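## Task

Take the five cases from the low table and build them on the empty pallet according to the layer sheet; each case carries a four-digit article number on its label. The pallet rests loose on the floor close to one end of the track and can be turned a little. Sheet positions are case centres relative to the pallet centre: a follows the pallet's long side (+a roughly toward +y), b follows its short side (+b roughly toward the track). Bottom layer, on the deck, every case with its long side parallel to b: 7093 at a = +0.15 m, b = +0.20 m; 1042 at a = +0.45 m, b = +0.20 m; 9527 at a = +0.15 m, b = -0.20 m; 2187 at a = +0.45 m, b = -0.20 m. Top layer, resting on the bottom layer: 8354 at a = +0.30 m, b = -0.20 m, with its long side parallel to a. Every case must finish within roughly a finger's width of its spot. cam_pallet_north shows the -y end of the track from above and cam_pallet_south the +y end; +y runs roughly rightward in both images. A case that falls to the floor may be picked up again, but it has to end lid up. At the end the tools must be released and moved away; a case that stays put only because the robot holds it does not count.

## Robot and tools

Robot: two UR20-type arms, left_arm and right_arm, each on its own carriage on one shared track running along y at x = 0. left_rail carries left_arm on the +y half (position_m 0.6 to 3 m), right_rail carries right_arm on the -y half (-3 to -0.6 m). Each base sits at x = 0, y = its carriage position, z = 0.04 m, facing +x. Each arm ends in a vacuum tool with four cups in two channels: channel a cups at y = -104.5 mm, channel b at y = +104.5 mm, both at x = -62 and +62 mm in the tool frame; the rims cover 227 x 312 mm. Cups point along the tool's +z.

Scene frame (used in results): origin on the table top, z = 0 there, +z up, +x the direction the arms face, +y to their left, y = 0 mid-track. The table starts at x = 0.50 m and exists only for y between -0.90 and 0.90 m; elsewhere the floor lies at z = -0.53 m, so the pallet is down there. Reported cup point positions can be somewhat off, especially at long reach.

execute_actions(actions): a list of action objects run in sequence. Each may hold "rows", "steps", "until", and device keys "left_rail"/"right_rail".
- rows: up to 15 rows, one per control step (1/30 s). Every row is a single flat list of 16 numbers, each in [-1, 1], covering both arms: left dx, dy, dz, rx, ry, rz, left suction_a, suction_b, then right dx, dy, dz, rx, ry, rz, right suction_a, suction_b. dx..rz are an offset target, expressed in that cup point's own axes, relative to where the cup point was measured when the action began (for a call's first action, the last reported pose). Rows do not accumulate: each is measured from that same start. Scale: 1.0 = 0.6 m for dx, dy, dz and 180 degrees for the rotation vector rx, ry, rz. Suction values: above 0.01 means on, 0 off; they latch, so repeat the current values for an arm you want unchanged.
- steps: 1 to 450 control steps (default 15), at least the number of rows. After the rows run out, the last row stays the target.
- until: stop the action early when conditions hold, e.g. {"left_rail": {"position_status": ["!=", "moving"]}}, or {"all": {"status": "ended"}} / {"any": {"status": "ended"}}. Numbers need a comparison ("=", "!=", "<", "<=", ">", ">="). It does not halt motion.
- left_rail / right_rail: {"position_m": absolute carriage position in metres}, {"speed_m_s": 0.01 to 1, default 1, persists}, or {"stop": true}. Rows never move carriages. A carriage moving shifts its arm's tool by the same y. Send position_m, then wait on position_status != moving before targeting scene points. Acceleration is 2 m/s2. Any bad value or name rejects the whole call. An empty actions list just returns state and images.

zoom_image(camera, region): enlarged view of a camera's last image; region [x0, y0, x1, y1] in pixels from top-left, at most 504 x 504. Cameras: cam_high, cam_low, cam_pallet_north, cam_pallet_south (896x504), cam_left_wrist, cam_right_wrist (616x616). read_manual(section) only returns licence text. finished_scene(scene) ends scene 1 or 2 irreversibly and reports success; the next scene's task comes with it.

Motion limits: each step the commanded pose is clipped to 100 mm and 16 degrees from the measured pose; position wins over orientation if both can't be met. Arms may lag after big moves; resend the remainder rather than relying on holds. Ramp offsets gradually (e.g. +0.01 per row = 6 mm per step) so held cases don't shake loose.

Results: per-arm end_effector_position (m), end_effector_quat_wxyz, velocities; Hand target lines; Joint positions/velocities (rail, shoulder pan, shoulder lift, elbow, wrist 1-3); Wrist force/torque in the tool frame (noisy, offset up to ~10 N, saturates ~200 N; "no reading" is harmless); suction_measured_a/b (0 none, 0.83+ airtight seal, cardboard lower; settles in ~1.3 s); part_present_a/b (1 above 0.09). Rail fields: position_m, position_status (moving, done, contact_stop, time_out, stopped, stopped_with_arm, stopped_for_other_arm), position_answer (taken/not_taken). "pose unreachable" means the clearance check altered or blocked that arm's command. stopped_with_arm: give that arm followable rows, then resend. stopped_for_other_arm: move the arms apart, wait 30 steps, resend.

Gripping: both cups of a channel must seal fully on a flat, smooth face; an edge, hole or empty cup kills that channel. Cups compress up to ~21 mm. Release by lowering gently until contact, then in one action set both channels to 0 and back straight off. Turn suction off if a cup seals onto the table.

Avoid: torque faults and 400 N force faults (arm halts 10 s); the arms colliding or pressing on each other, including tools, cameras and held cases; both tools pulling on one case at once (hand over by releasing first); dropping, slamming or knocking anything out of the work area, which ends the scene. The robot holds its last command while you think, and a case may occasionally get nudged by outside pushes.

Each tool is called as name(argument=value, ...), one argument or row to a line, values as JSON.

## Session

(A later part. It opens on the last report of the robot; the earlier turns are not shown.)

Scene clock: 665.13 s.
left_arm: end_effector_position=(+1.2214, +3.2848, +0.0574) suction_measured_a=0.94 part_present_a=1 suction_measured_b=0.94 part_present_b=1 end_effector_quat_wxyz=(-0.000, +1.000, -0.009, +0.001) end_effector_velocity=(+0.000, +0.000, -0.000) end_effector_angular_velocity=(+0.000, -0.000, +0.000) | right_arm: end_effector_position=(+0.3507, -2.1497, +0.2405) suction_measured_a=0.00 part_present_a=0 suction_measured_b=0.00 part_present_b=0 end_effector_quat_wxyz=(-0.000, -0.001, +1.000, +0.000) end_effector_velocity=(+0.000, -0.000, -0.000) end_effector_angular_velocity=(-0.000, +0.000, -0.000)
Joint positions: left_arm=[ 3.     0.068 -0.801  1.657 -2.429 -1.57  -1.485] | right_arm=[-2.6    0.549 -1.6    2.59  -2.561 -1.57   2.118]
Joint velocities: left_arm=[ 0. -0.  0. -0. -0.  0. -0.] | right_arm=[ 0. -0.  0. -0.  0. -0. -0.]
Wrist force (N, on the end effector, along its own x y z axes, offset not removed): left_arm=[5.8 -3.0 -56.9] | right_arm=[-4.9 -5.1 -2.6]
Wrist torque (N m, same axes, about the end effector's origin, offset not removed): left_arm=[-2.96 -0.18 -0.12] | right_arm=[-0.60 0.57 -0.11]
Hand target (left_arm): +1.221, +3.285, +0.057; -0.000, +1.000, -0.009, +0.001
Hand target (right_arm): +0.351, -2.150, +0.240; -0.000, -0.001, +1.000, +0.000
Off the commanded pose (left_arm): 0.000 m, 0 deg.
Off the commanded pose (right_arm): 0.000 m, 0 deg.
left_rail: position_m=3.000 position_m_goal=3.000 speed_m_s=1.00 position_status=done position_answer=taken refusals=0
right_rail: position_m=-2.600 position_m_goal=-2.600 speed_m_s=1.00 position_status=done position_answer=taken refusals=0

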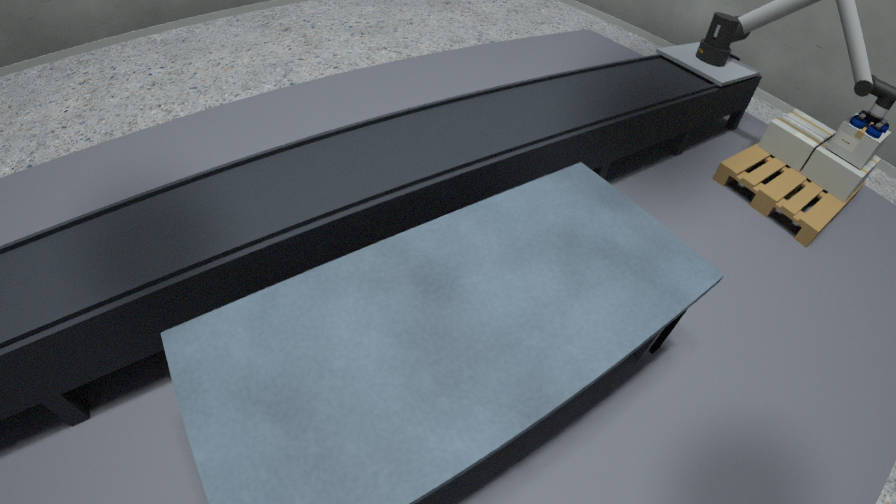

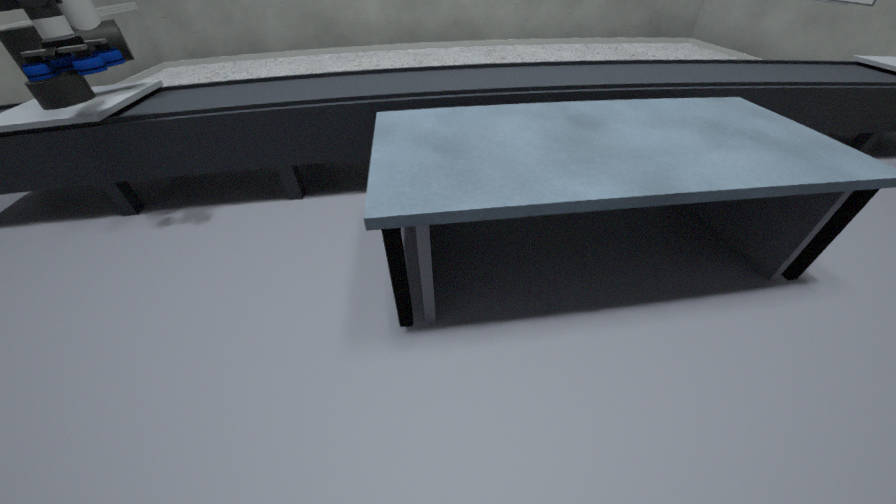

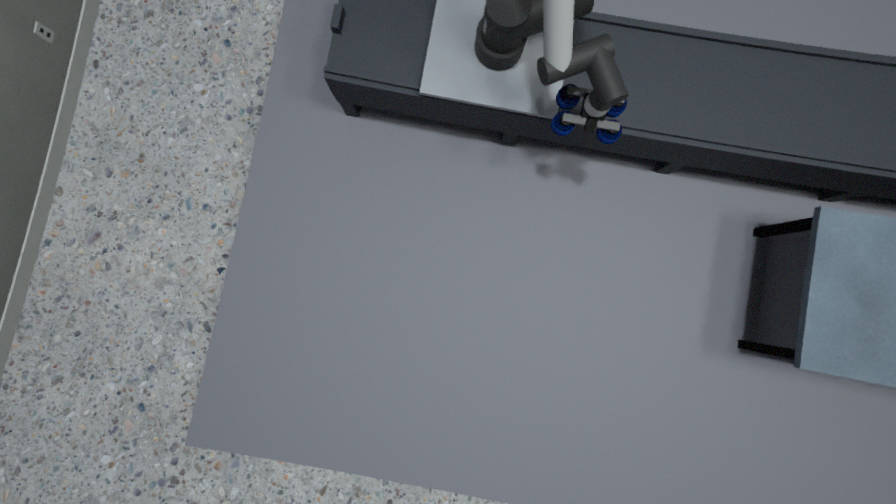

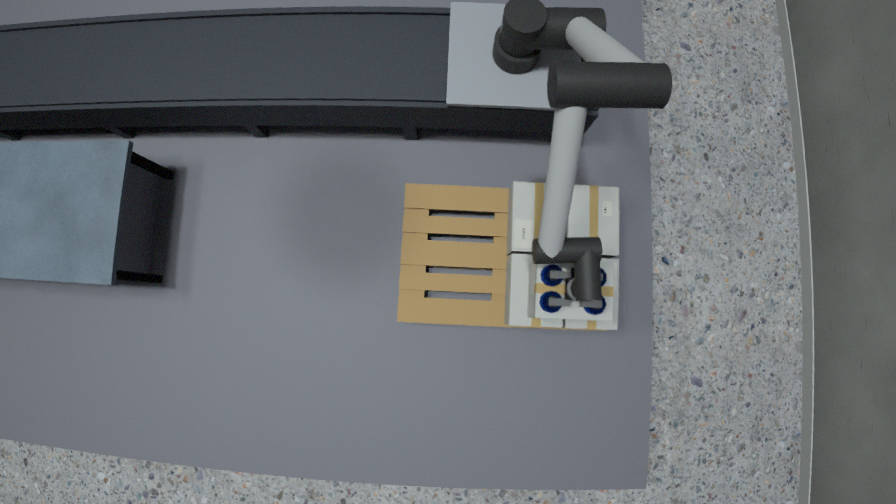

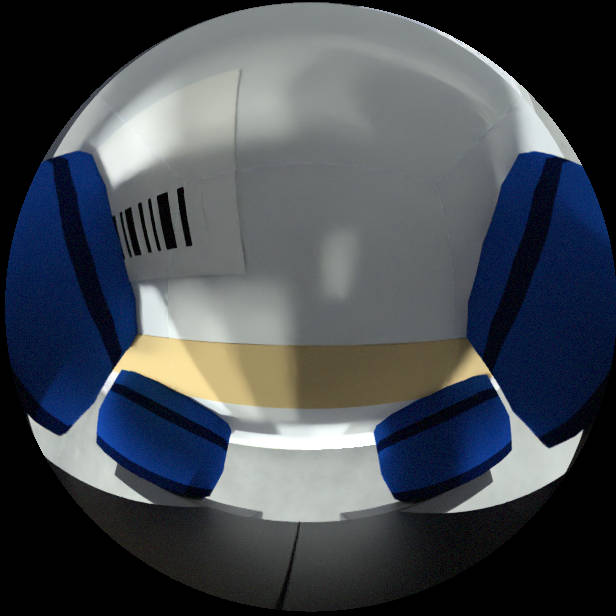

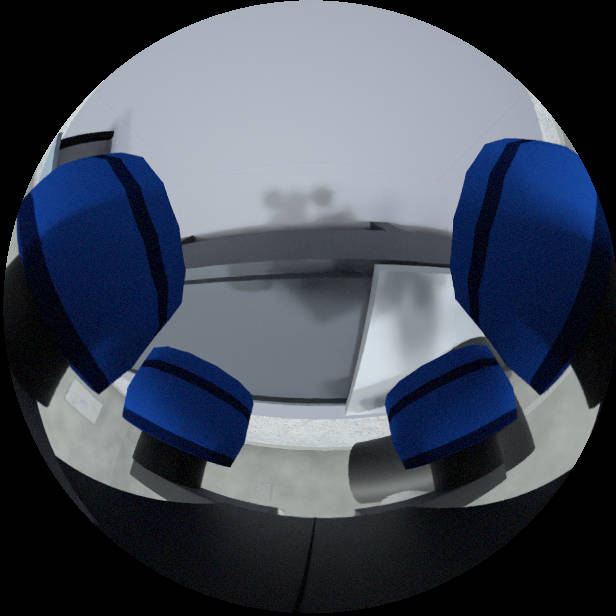

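execute_actions(
  actions=[
    {"rows":[[0,0,0.0033,0,0,0,1,1,0,0,0,0,0,0,0,0]],"steps":2},
  ],
)

zoom_image(
  camera="cam_high",
  region=[790, 90, 896, 200],
)

Scene clock: 668.03 s.
left_arm: end_effector_position=(+1.2215, +3.2848, +0.0573) suction_measured_a=0.94 part_present_a=1 suction_measured_b=0.94 part_present_b=1 end_effector_quat_wxyz=(-0.000, +1.000, -0.009, +0.001) end_effector_velocity=(+0.001, +0.000, -0.008) end_effector_angular_velocity=(+0.000, -0.002, +0.000) | right_arm: end_effector_position=(+0.3507, -2.1497, +0.2405) suction_measured_a=0.00 part_present_a=0 suction_measured_b=0.00 part_present_b=0 end_effector_quat_wxyz=(-0.000, -0.001, +1.000, +0.000) end_effector_velocity=(+0.000, -0.000, -0.000) end_effector_angular_velocity=(-0.000, +0.000, -0.000)
Joint positions: left_arm=[ 3.     0.068 -0.801  1.657 -2.429 -1.57  -1.485] | right_arm=[-2.6    0.549 -1.6    2.59  -2.561 -1.57   2.118]
Joint velocities: left_arm=[ 0.    -0.     0.008 -0.    -0.01   0.    -0.   ] | right_arm=[ 0. -0.  0. -0.  0. -0.  0.]
Wrist force (N, on the end effector, along its own x y z axes, offset not removed): left_arm=[5.7 -0.5 -58.7] | right_arm=[-3.1 0.0 0.6]
Wrist torque (N m, same axes, about the end effector's origin, offset not removed): left_arm=[-2.59 -0.60 -0.07] | right_arm=[0.18 0.38 0.01]
Hand target (left_arm): +1.221, +3.285, +0.055; -0.000, +1.000, -0.009, +0.001
Hand target (right_arm): +0.351, -2.150, +0.240; -0.000, -0.001, +1.000, +0.000
Off the commanded pose (left_arm): 0.002 m, 0 deg.
Off the commanded pose (right_arm): 0.000 m, 0 deg.
left_rail: position_m=3.000 position_m_goal=3.000 speed_m_s=1.00 position_status=done position_answer=taken refusals=0
right_rail: position_m=-2.600 position_m_goal=-2.600 speed_m_s=1.00 position_status=done position_answer=taken refusals=0

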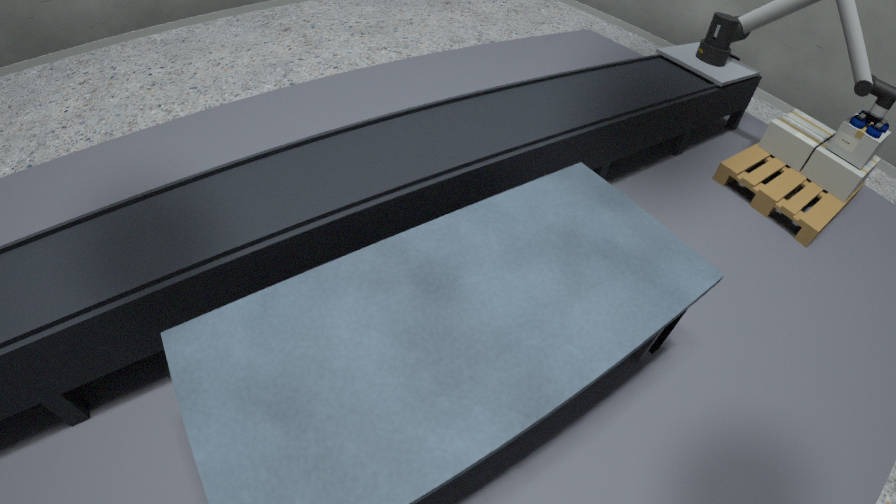

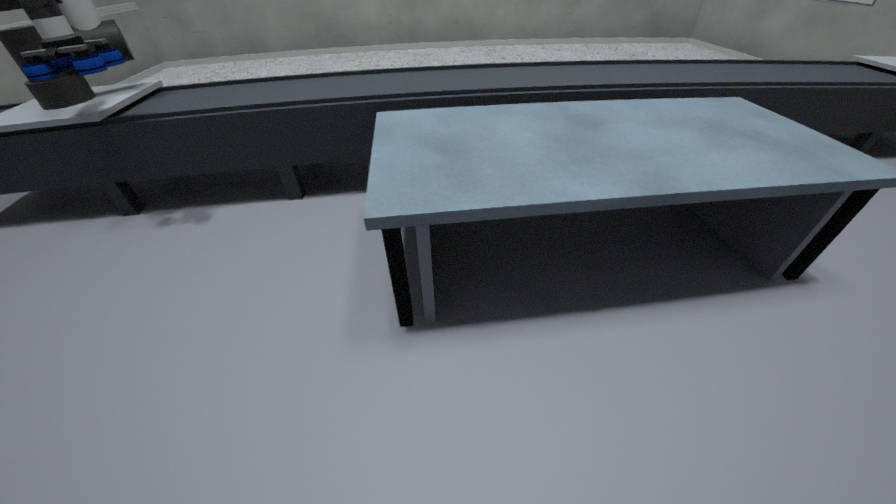

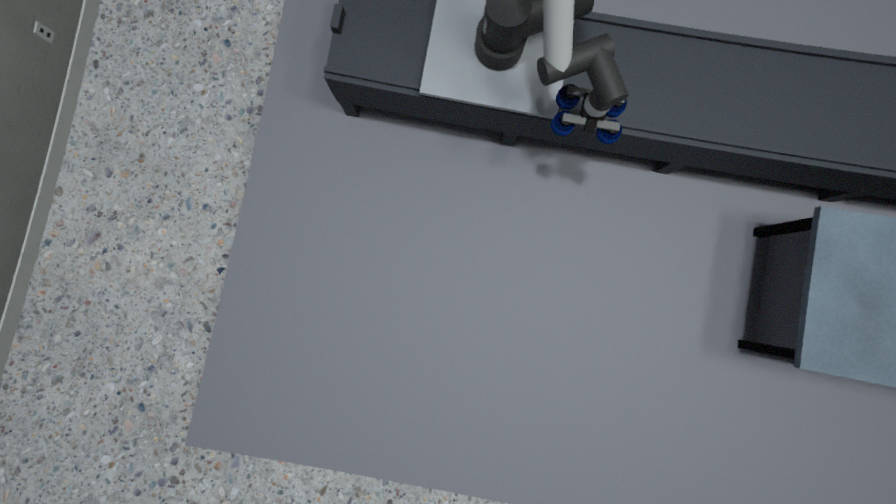

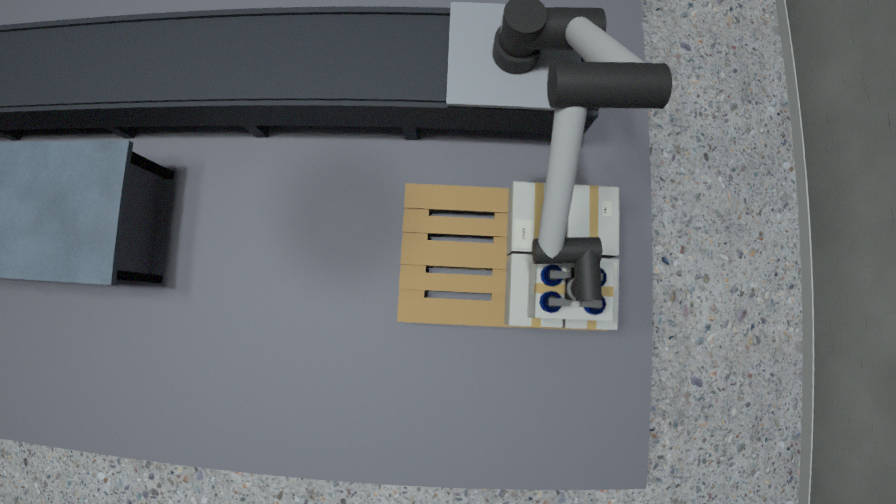

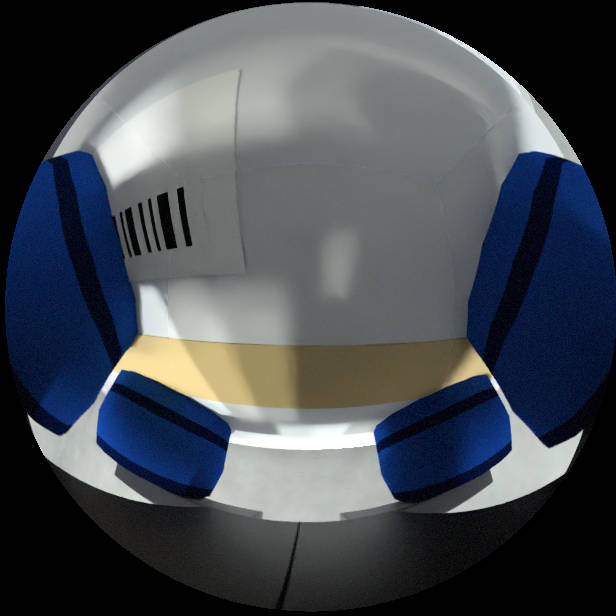

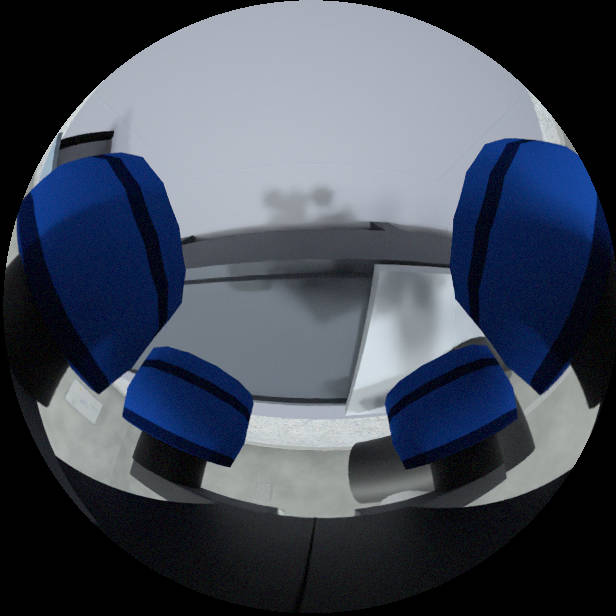

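Region (790, 90, 896, 200) of cam_high's 896x504 image, scaled by 4.582, with more detail than that image has; it fills the left 486 columns of this view, and the rest is white.

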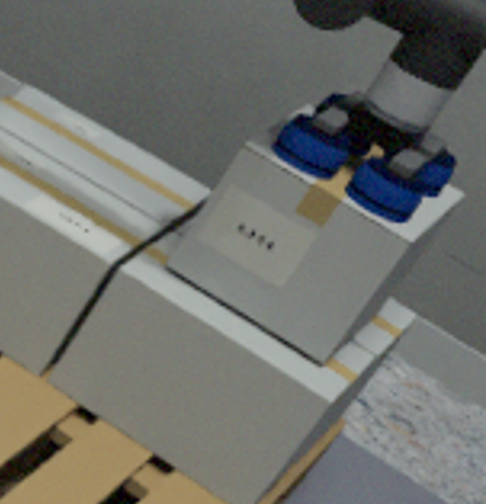

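execute_actions(
  actions=[],
)

Scene clock: 668.97 s.
left_arm: end_effector_position=(+1.2214, +3.2848, +0.0555) suction_measured_a=0.94 part_present_a=1 suction_measured_b=0.94 part_present_b=1 end_effector_quat_wxyz=(-0.000, +1.000, -0.009, +0.001) end_effector_velocity=(-0.000, -0.000, -0.000) end_effector_angular_velocity=(-0.000, +0.000, -0.000) | right_arm: end_effector_position=(+0.3507, -2.1497, +0.2405) suction_measured_a=0.00 part_present_a=0 suction_measured_b=0.00 part_present_b=0 end_effector_quat_wxyz=(-0.000, -0.001, +1.000, +0.000) end_effector_velocity=(-0.000, +0.000, +0.000) end_effector_angular_velocity=(+0.000, -0.000, -0.000)
Joint positions: left_arm=[ 3.     0.068 -0.799  1.657 -2.431 -1.57  -1.485] | right_arm=[-2.6    0.549 -1.6    2.59  -2.561 -1.57   2.118]
Joint velocities: left_arm=[ 0.  0.  0.  0. -0. -0.  0.] | right_arm=[ 0.  0. -0.  0. -0.  0.  0.]
Wrist force (N, on the end effector, along its own x y z axes, offset not removed): left_arm=[0.2 0.2 -58.0] | right_arm=[-7.2 -1.1 -4.2]
Wrist torque (N m, same axes, about the end effector's origin, offset not removed): left_arm=[-2.60 0.55 -0.18] | right_arm=[0.01 0.91 -0.01]
Hand target (left_arm): +1.221, +3.285, +0.055; -0.000, +1.000, -0.009, +0.001
Hand target (right_arm): +0.351, -2.150, +0.240; -0.000, -0.001, +1.000, +0.000
Off the commanded pose (left_arm): 0.000 m, 0 deg.
Off the commanded pose (right_arm): 0.000 m, 0 deg.
left_rail: position_m=3.000 position_m_goal=3.000 speed_m_s=1.00 position_status=done position_answer=taken refusals=0
right_rail: position_m=-2.600 position_m_goal=-2.600 speed_m_s=1.00 position_status=done position_answer=taken refusals=0

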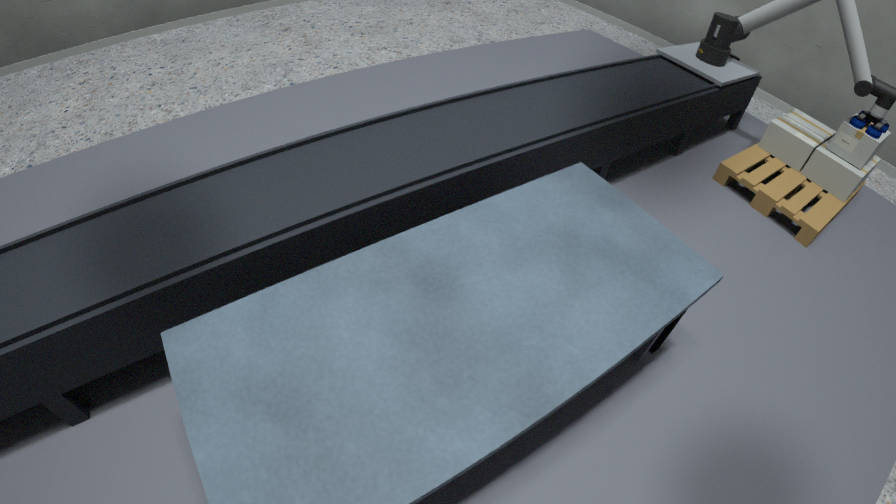

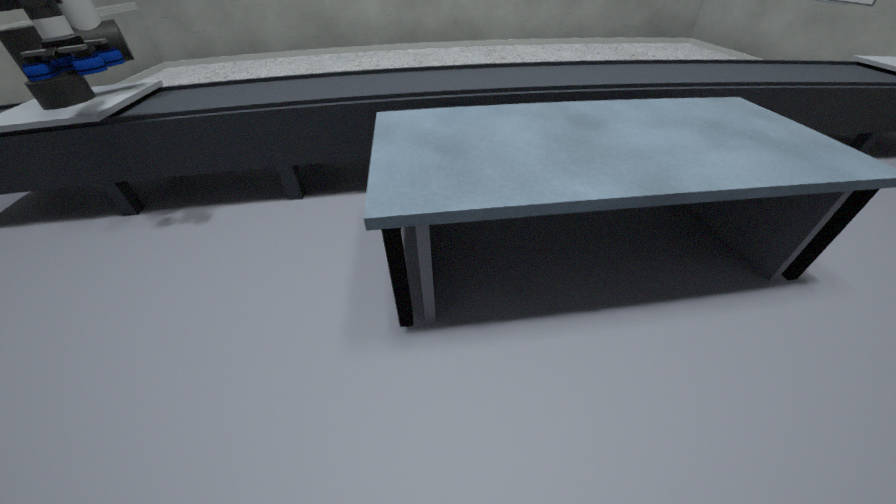

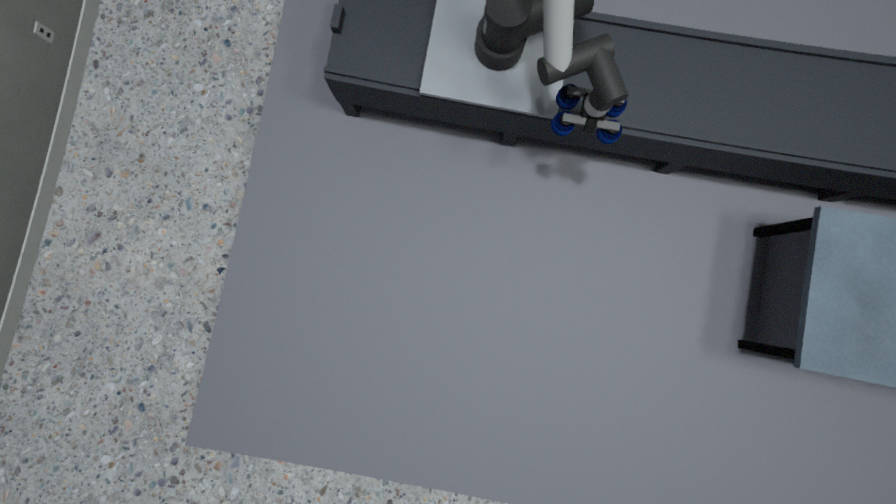

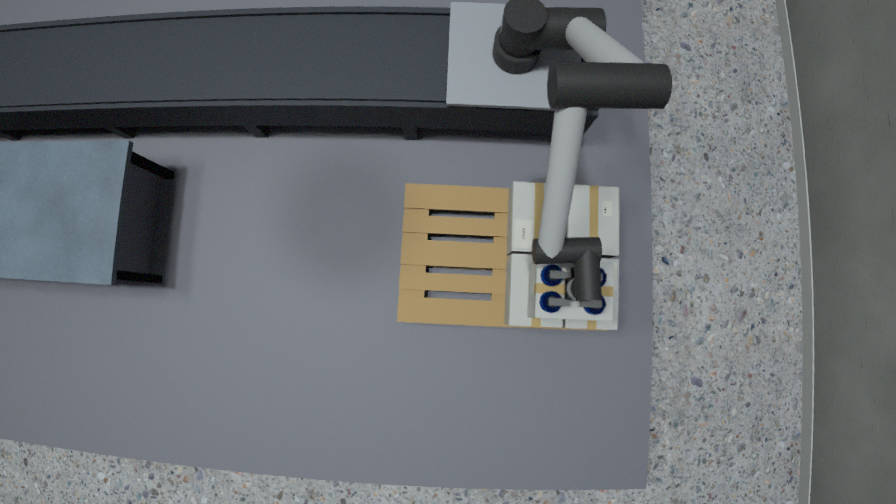

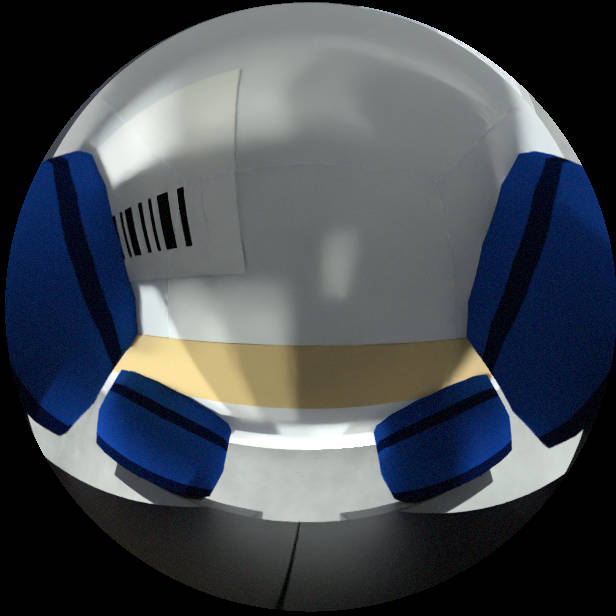

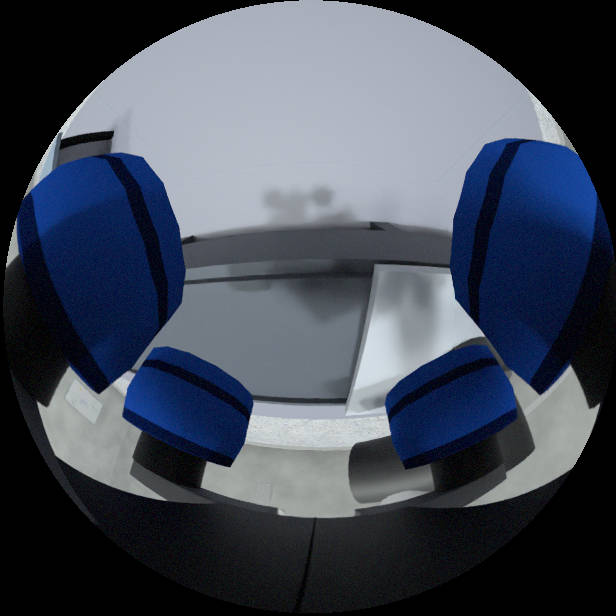

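execute_actions(
  actions=[
    {"rows":[[0,0,0.0025,0,0,0,1,1,0,0,0,0,0,0,0,0]],"steps":2},
  ],
)

Scene clock: 670.53 s.
left_arm: end_effector_position=(+1.2214, +3.2848, +0.0553) suction_measured_a=0.94 part_present_a=1 suction_measured_b=0.94 part_present_b=1 end_effector_quat_wxyz=(-0.000, +1.000, -0.009, +0.001) end_effector_velocity=(+0.001, +0.000, -0.006) end_effector_angular_velocity=(+0.000, -0.002, -0.000) | right_arm: end_effector_position=(+0.3507, -2.1497, +0.2405) suction_measured_a=0.00 part_present_a=0 suction_measured_b=0.00 part_present_b=0 end_effector_quat_wxyz=(-0.000, -0.001, +1.000, +0.000) end_effector_velocity=(-0.000, +0.000, +0.000) end_effector_angular_velocity=(+0.000, -0.000, -0.000)
Joint positions: left_arm=[ 3.     0.068 -0.799  1.657 -2.431 -1.57  -1.485] | right_arm=[-2.6    0.549 -1.6    2.59  -2.561 -1.57   2.118]
Joint velocities: left_arm=[ 0.     0.     0.006  0.    -0.008 -0.     0.   ] | right_arm=[ 0.  0. -0.  0. -0. -0.  0.]
Wrist force (N, on the end effector, along its own x y z axes, offset not removed): left_arm=[2.9 -1.5 -63.3] | right_arm=[-1.9 -3.2 -1.6]
Wrist torque (N m, same axes, about the end effector's origin, offset not removed): left_arm=[-2.80 -0.11 -0.29] | right_arm=[-0.34 0.18 -0.04]
Hand target (left_arm): +1.221, +3.285, +0.054; -0.000, +1.000, -0.009, +0.001
Hand target (right_arm): +0.351, -2.150, +0.240; -0.000, -0.001, +1.000, +0.000
Off the commanded pose (left_arm): 0.001 m, 0 deg.
Off the commanded pose (right_arm): 0.000 m, 0 deg.
left_rail: position_m=3.000 position_m_goal=3.000 speed_m_s=1.00 position_status=done position_answer=taken refusals=0
right_rail: position_m=-2.600 position_m_goal=-2.600 speed_m_s=1.00 position_status=done position_answer=taken refusals=0

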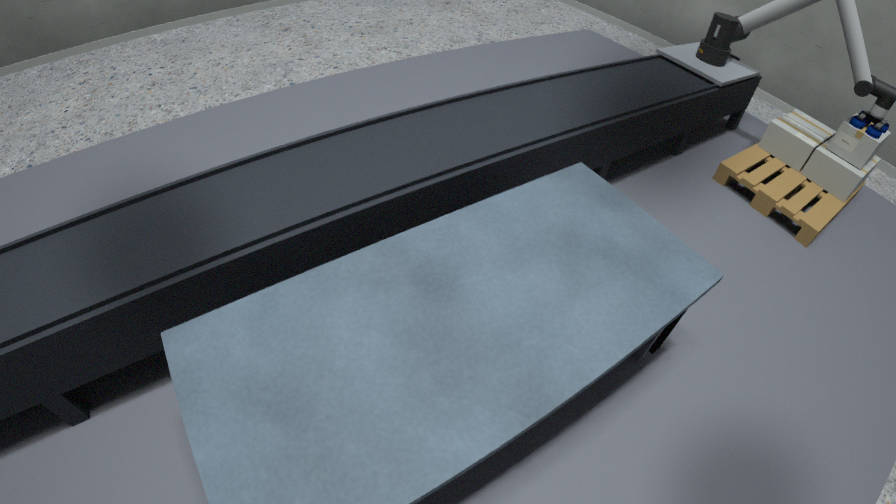

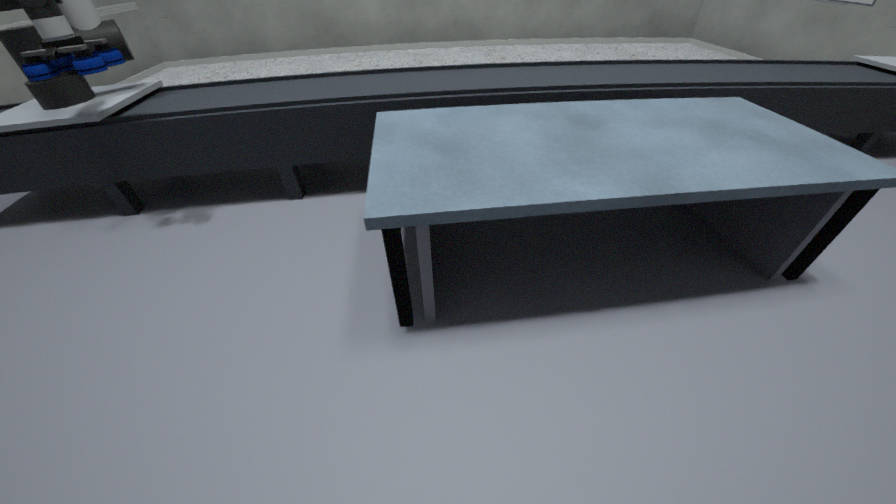

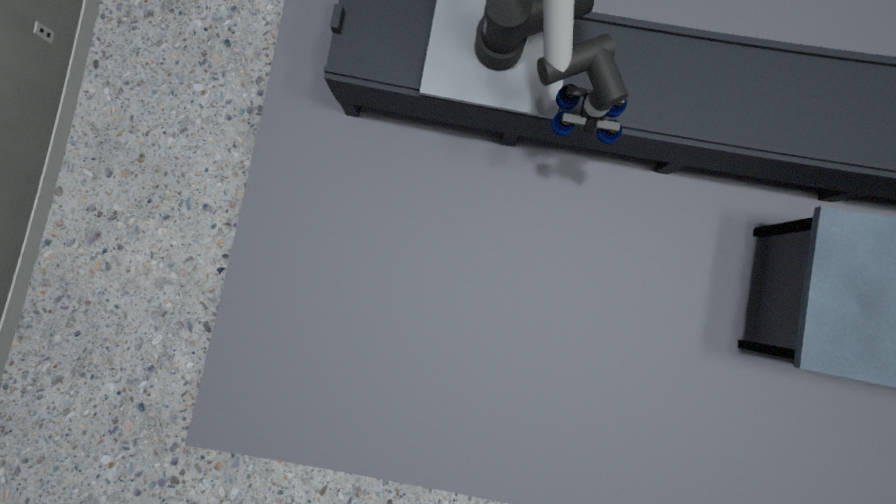

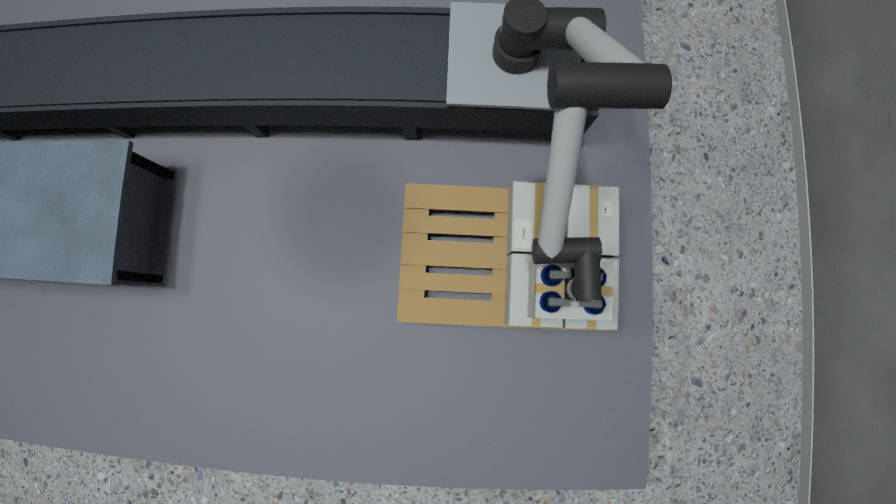

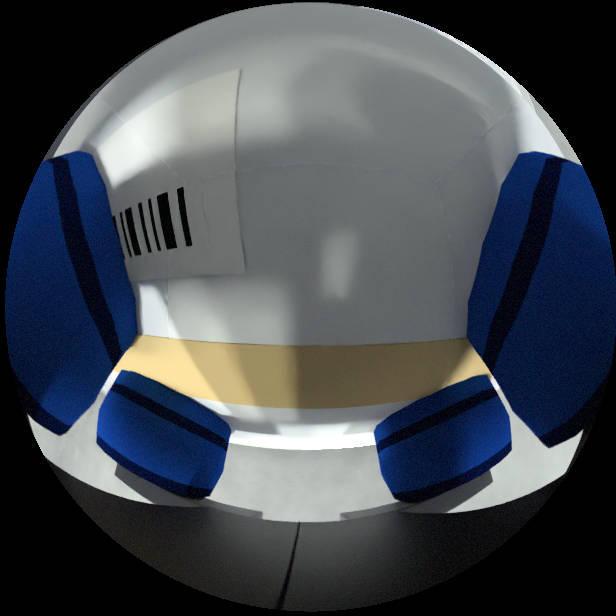

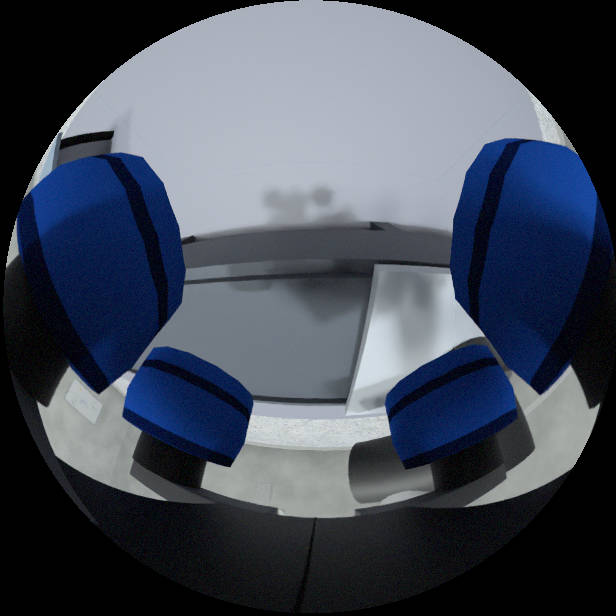

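execute_actions(
  actions=[],
)

Scene clock: 675.43 s.
left_arm: end_effector_position=(+1.2215, +3.2848, +0.0540) suction_measured_a=0.94 part_present_a=1 suction_measured_b=0.94 part_present_b=1 end_effector_quat_wxyz=(-0.000, +1.000, -0.009, +0.001) end_effector_velocity=(+0.000, +0.000, +0.000) end_effector_angular_velocity=(+0.000, -0.000, +0.000) | right_arm: end_effector_position=(+0.3507, -2.1497, +0.2405) suction_measured_a=0.00 part_present_a=0 suction_measured_b=0.00 part_present_b=0 end_effector_quat_wxyz=(-0.000, -0.001, +1.000, +0.000) end_effector_velocity=(+0.000, +0.000, +0.000) end_effector_angular_velocity=(-0.000, +0.000, -0.000)
Joint positions: left_arm=[ 3.     0.068 -0.798  1.657 -2.433 -1.57  -1.485] | right_arm=[-2.6    0.549 -1.6    2.59  -2.561 -1.57   2.118]
Joint velocities: left_arm=[ 0.  0. -0.  0. -0.  0. -0.] | right_arm=[ 0.  0.  0. -0.  0.  0.  0.]
Wrist force (N, on the end effector, along its own x y z axes, offset not removed): left_arm=[4.0 -2.8 -52.7] | right_arm=[-4.1 -1.2 -1.5]
Wrist torque (N m, same axes, about the end effector's origin, offset not removed): left_arm=[-2.91 -0.23 0.06] | right_arm=[-0.07 0.47 -0.06]
Hand target (left_arm): +1.221, +3.285, +0.054; -0.000, +1.000, -0.009, +0.001
Hand target (right_arm): +0.351, -2.150, +0.240; -0.000, -0.001, +1.000, +0.000
Off the commanded pose (left_arm): 0.000 m, 0 deg.
Off the commanded pose (right_arm): 0.000 m, 0 deg.
left_rail: position_m=3.000 position_m_goal=3.000 speed_m_s=1.00 position_status=done position_answer=taken refusals=0
right_rail: position_m=-2.600 position_m_goal=-2.600 speed_m_s=1.00 position_status=done position_answer=taken refusals=0

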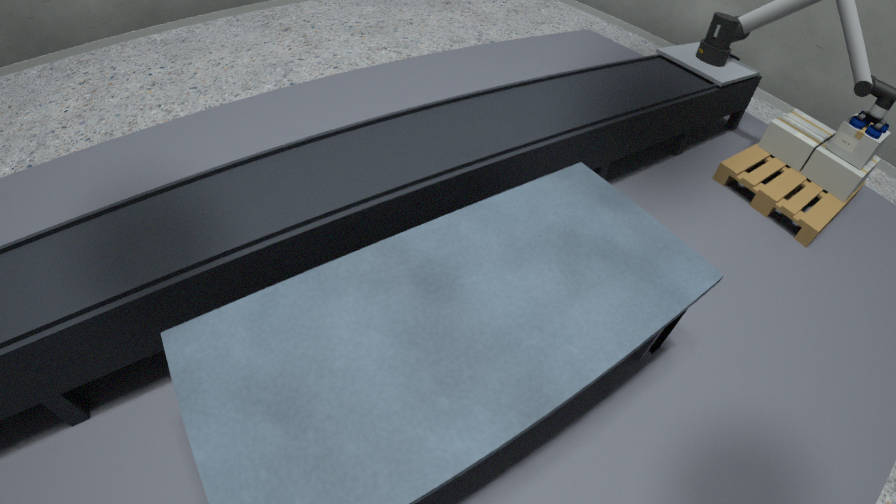

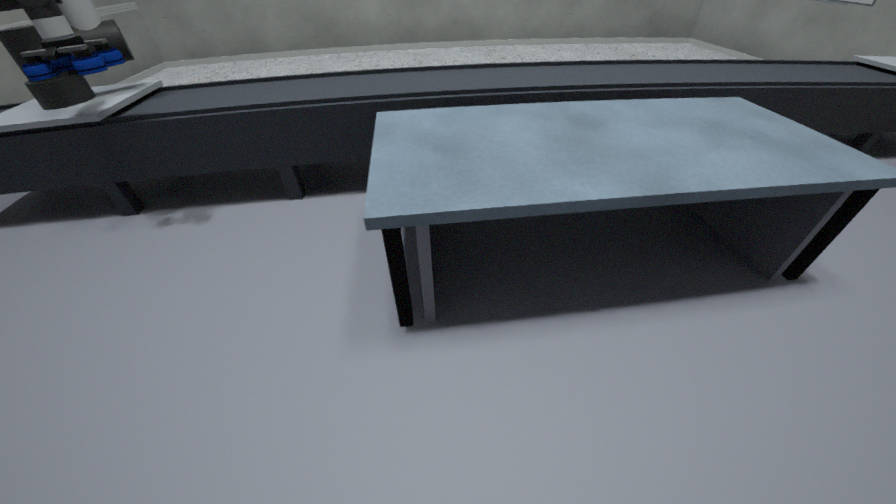

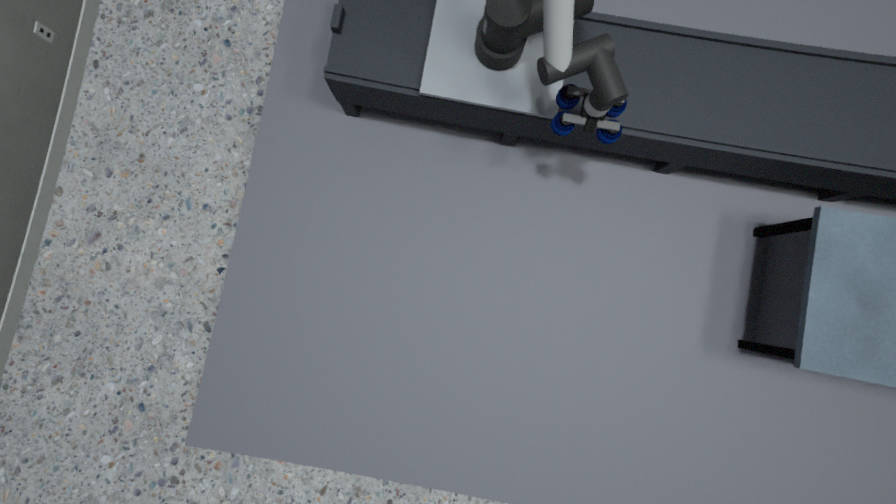

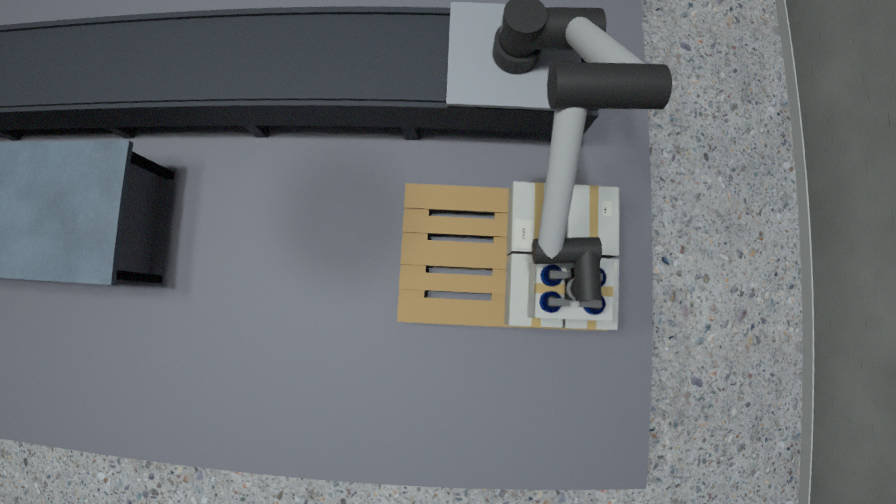

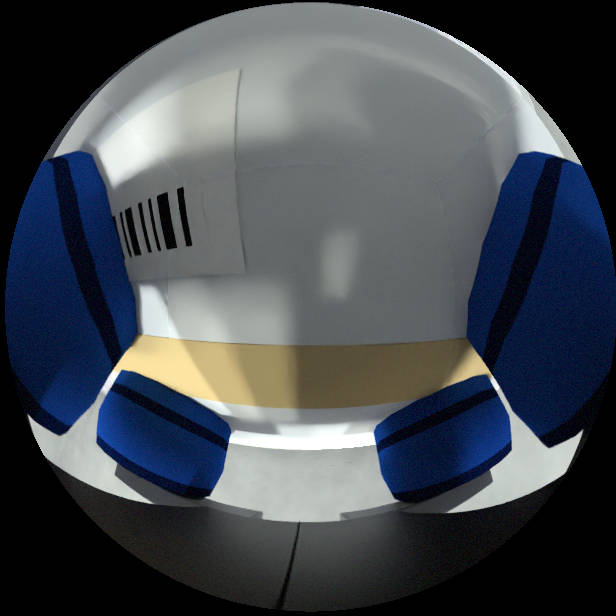

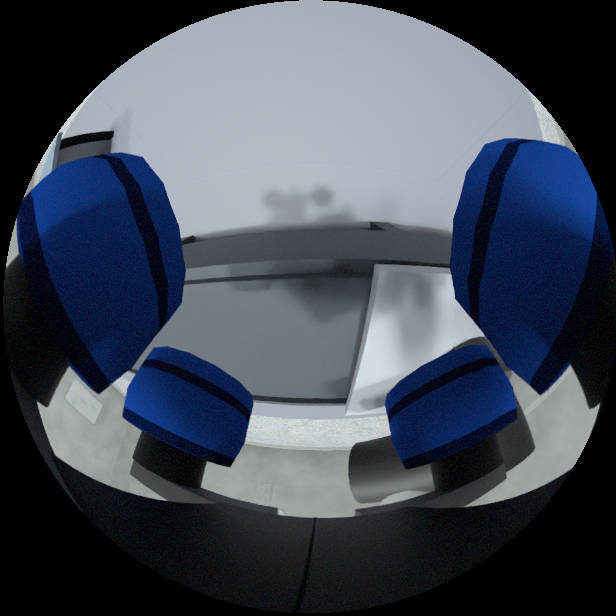

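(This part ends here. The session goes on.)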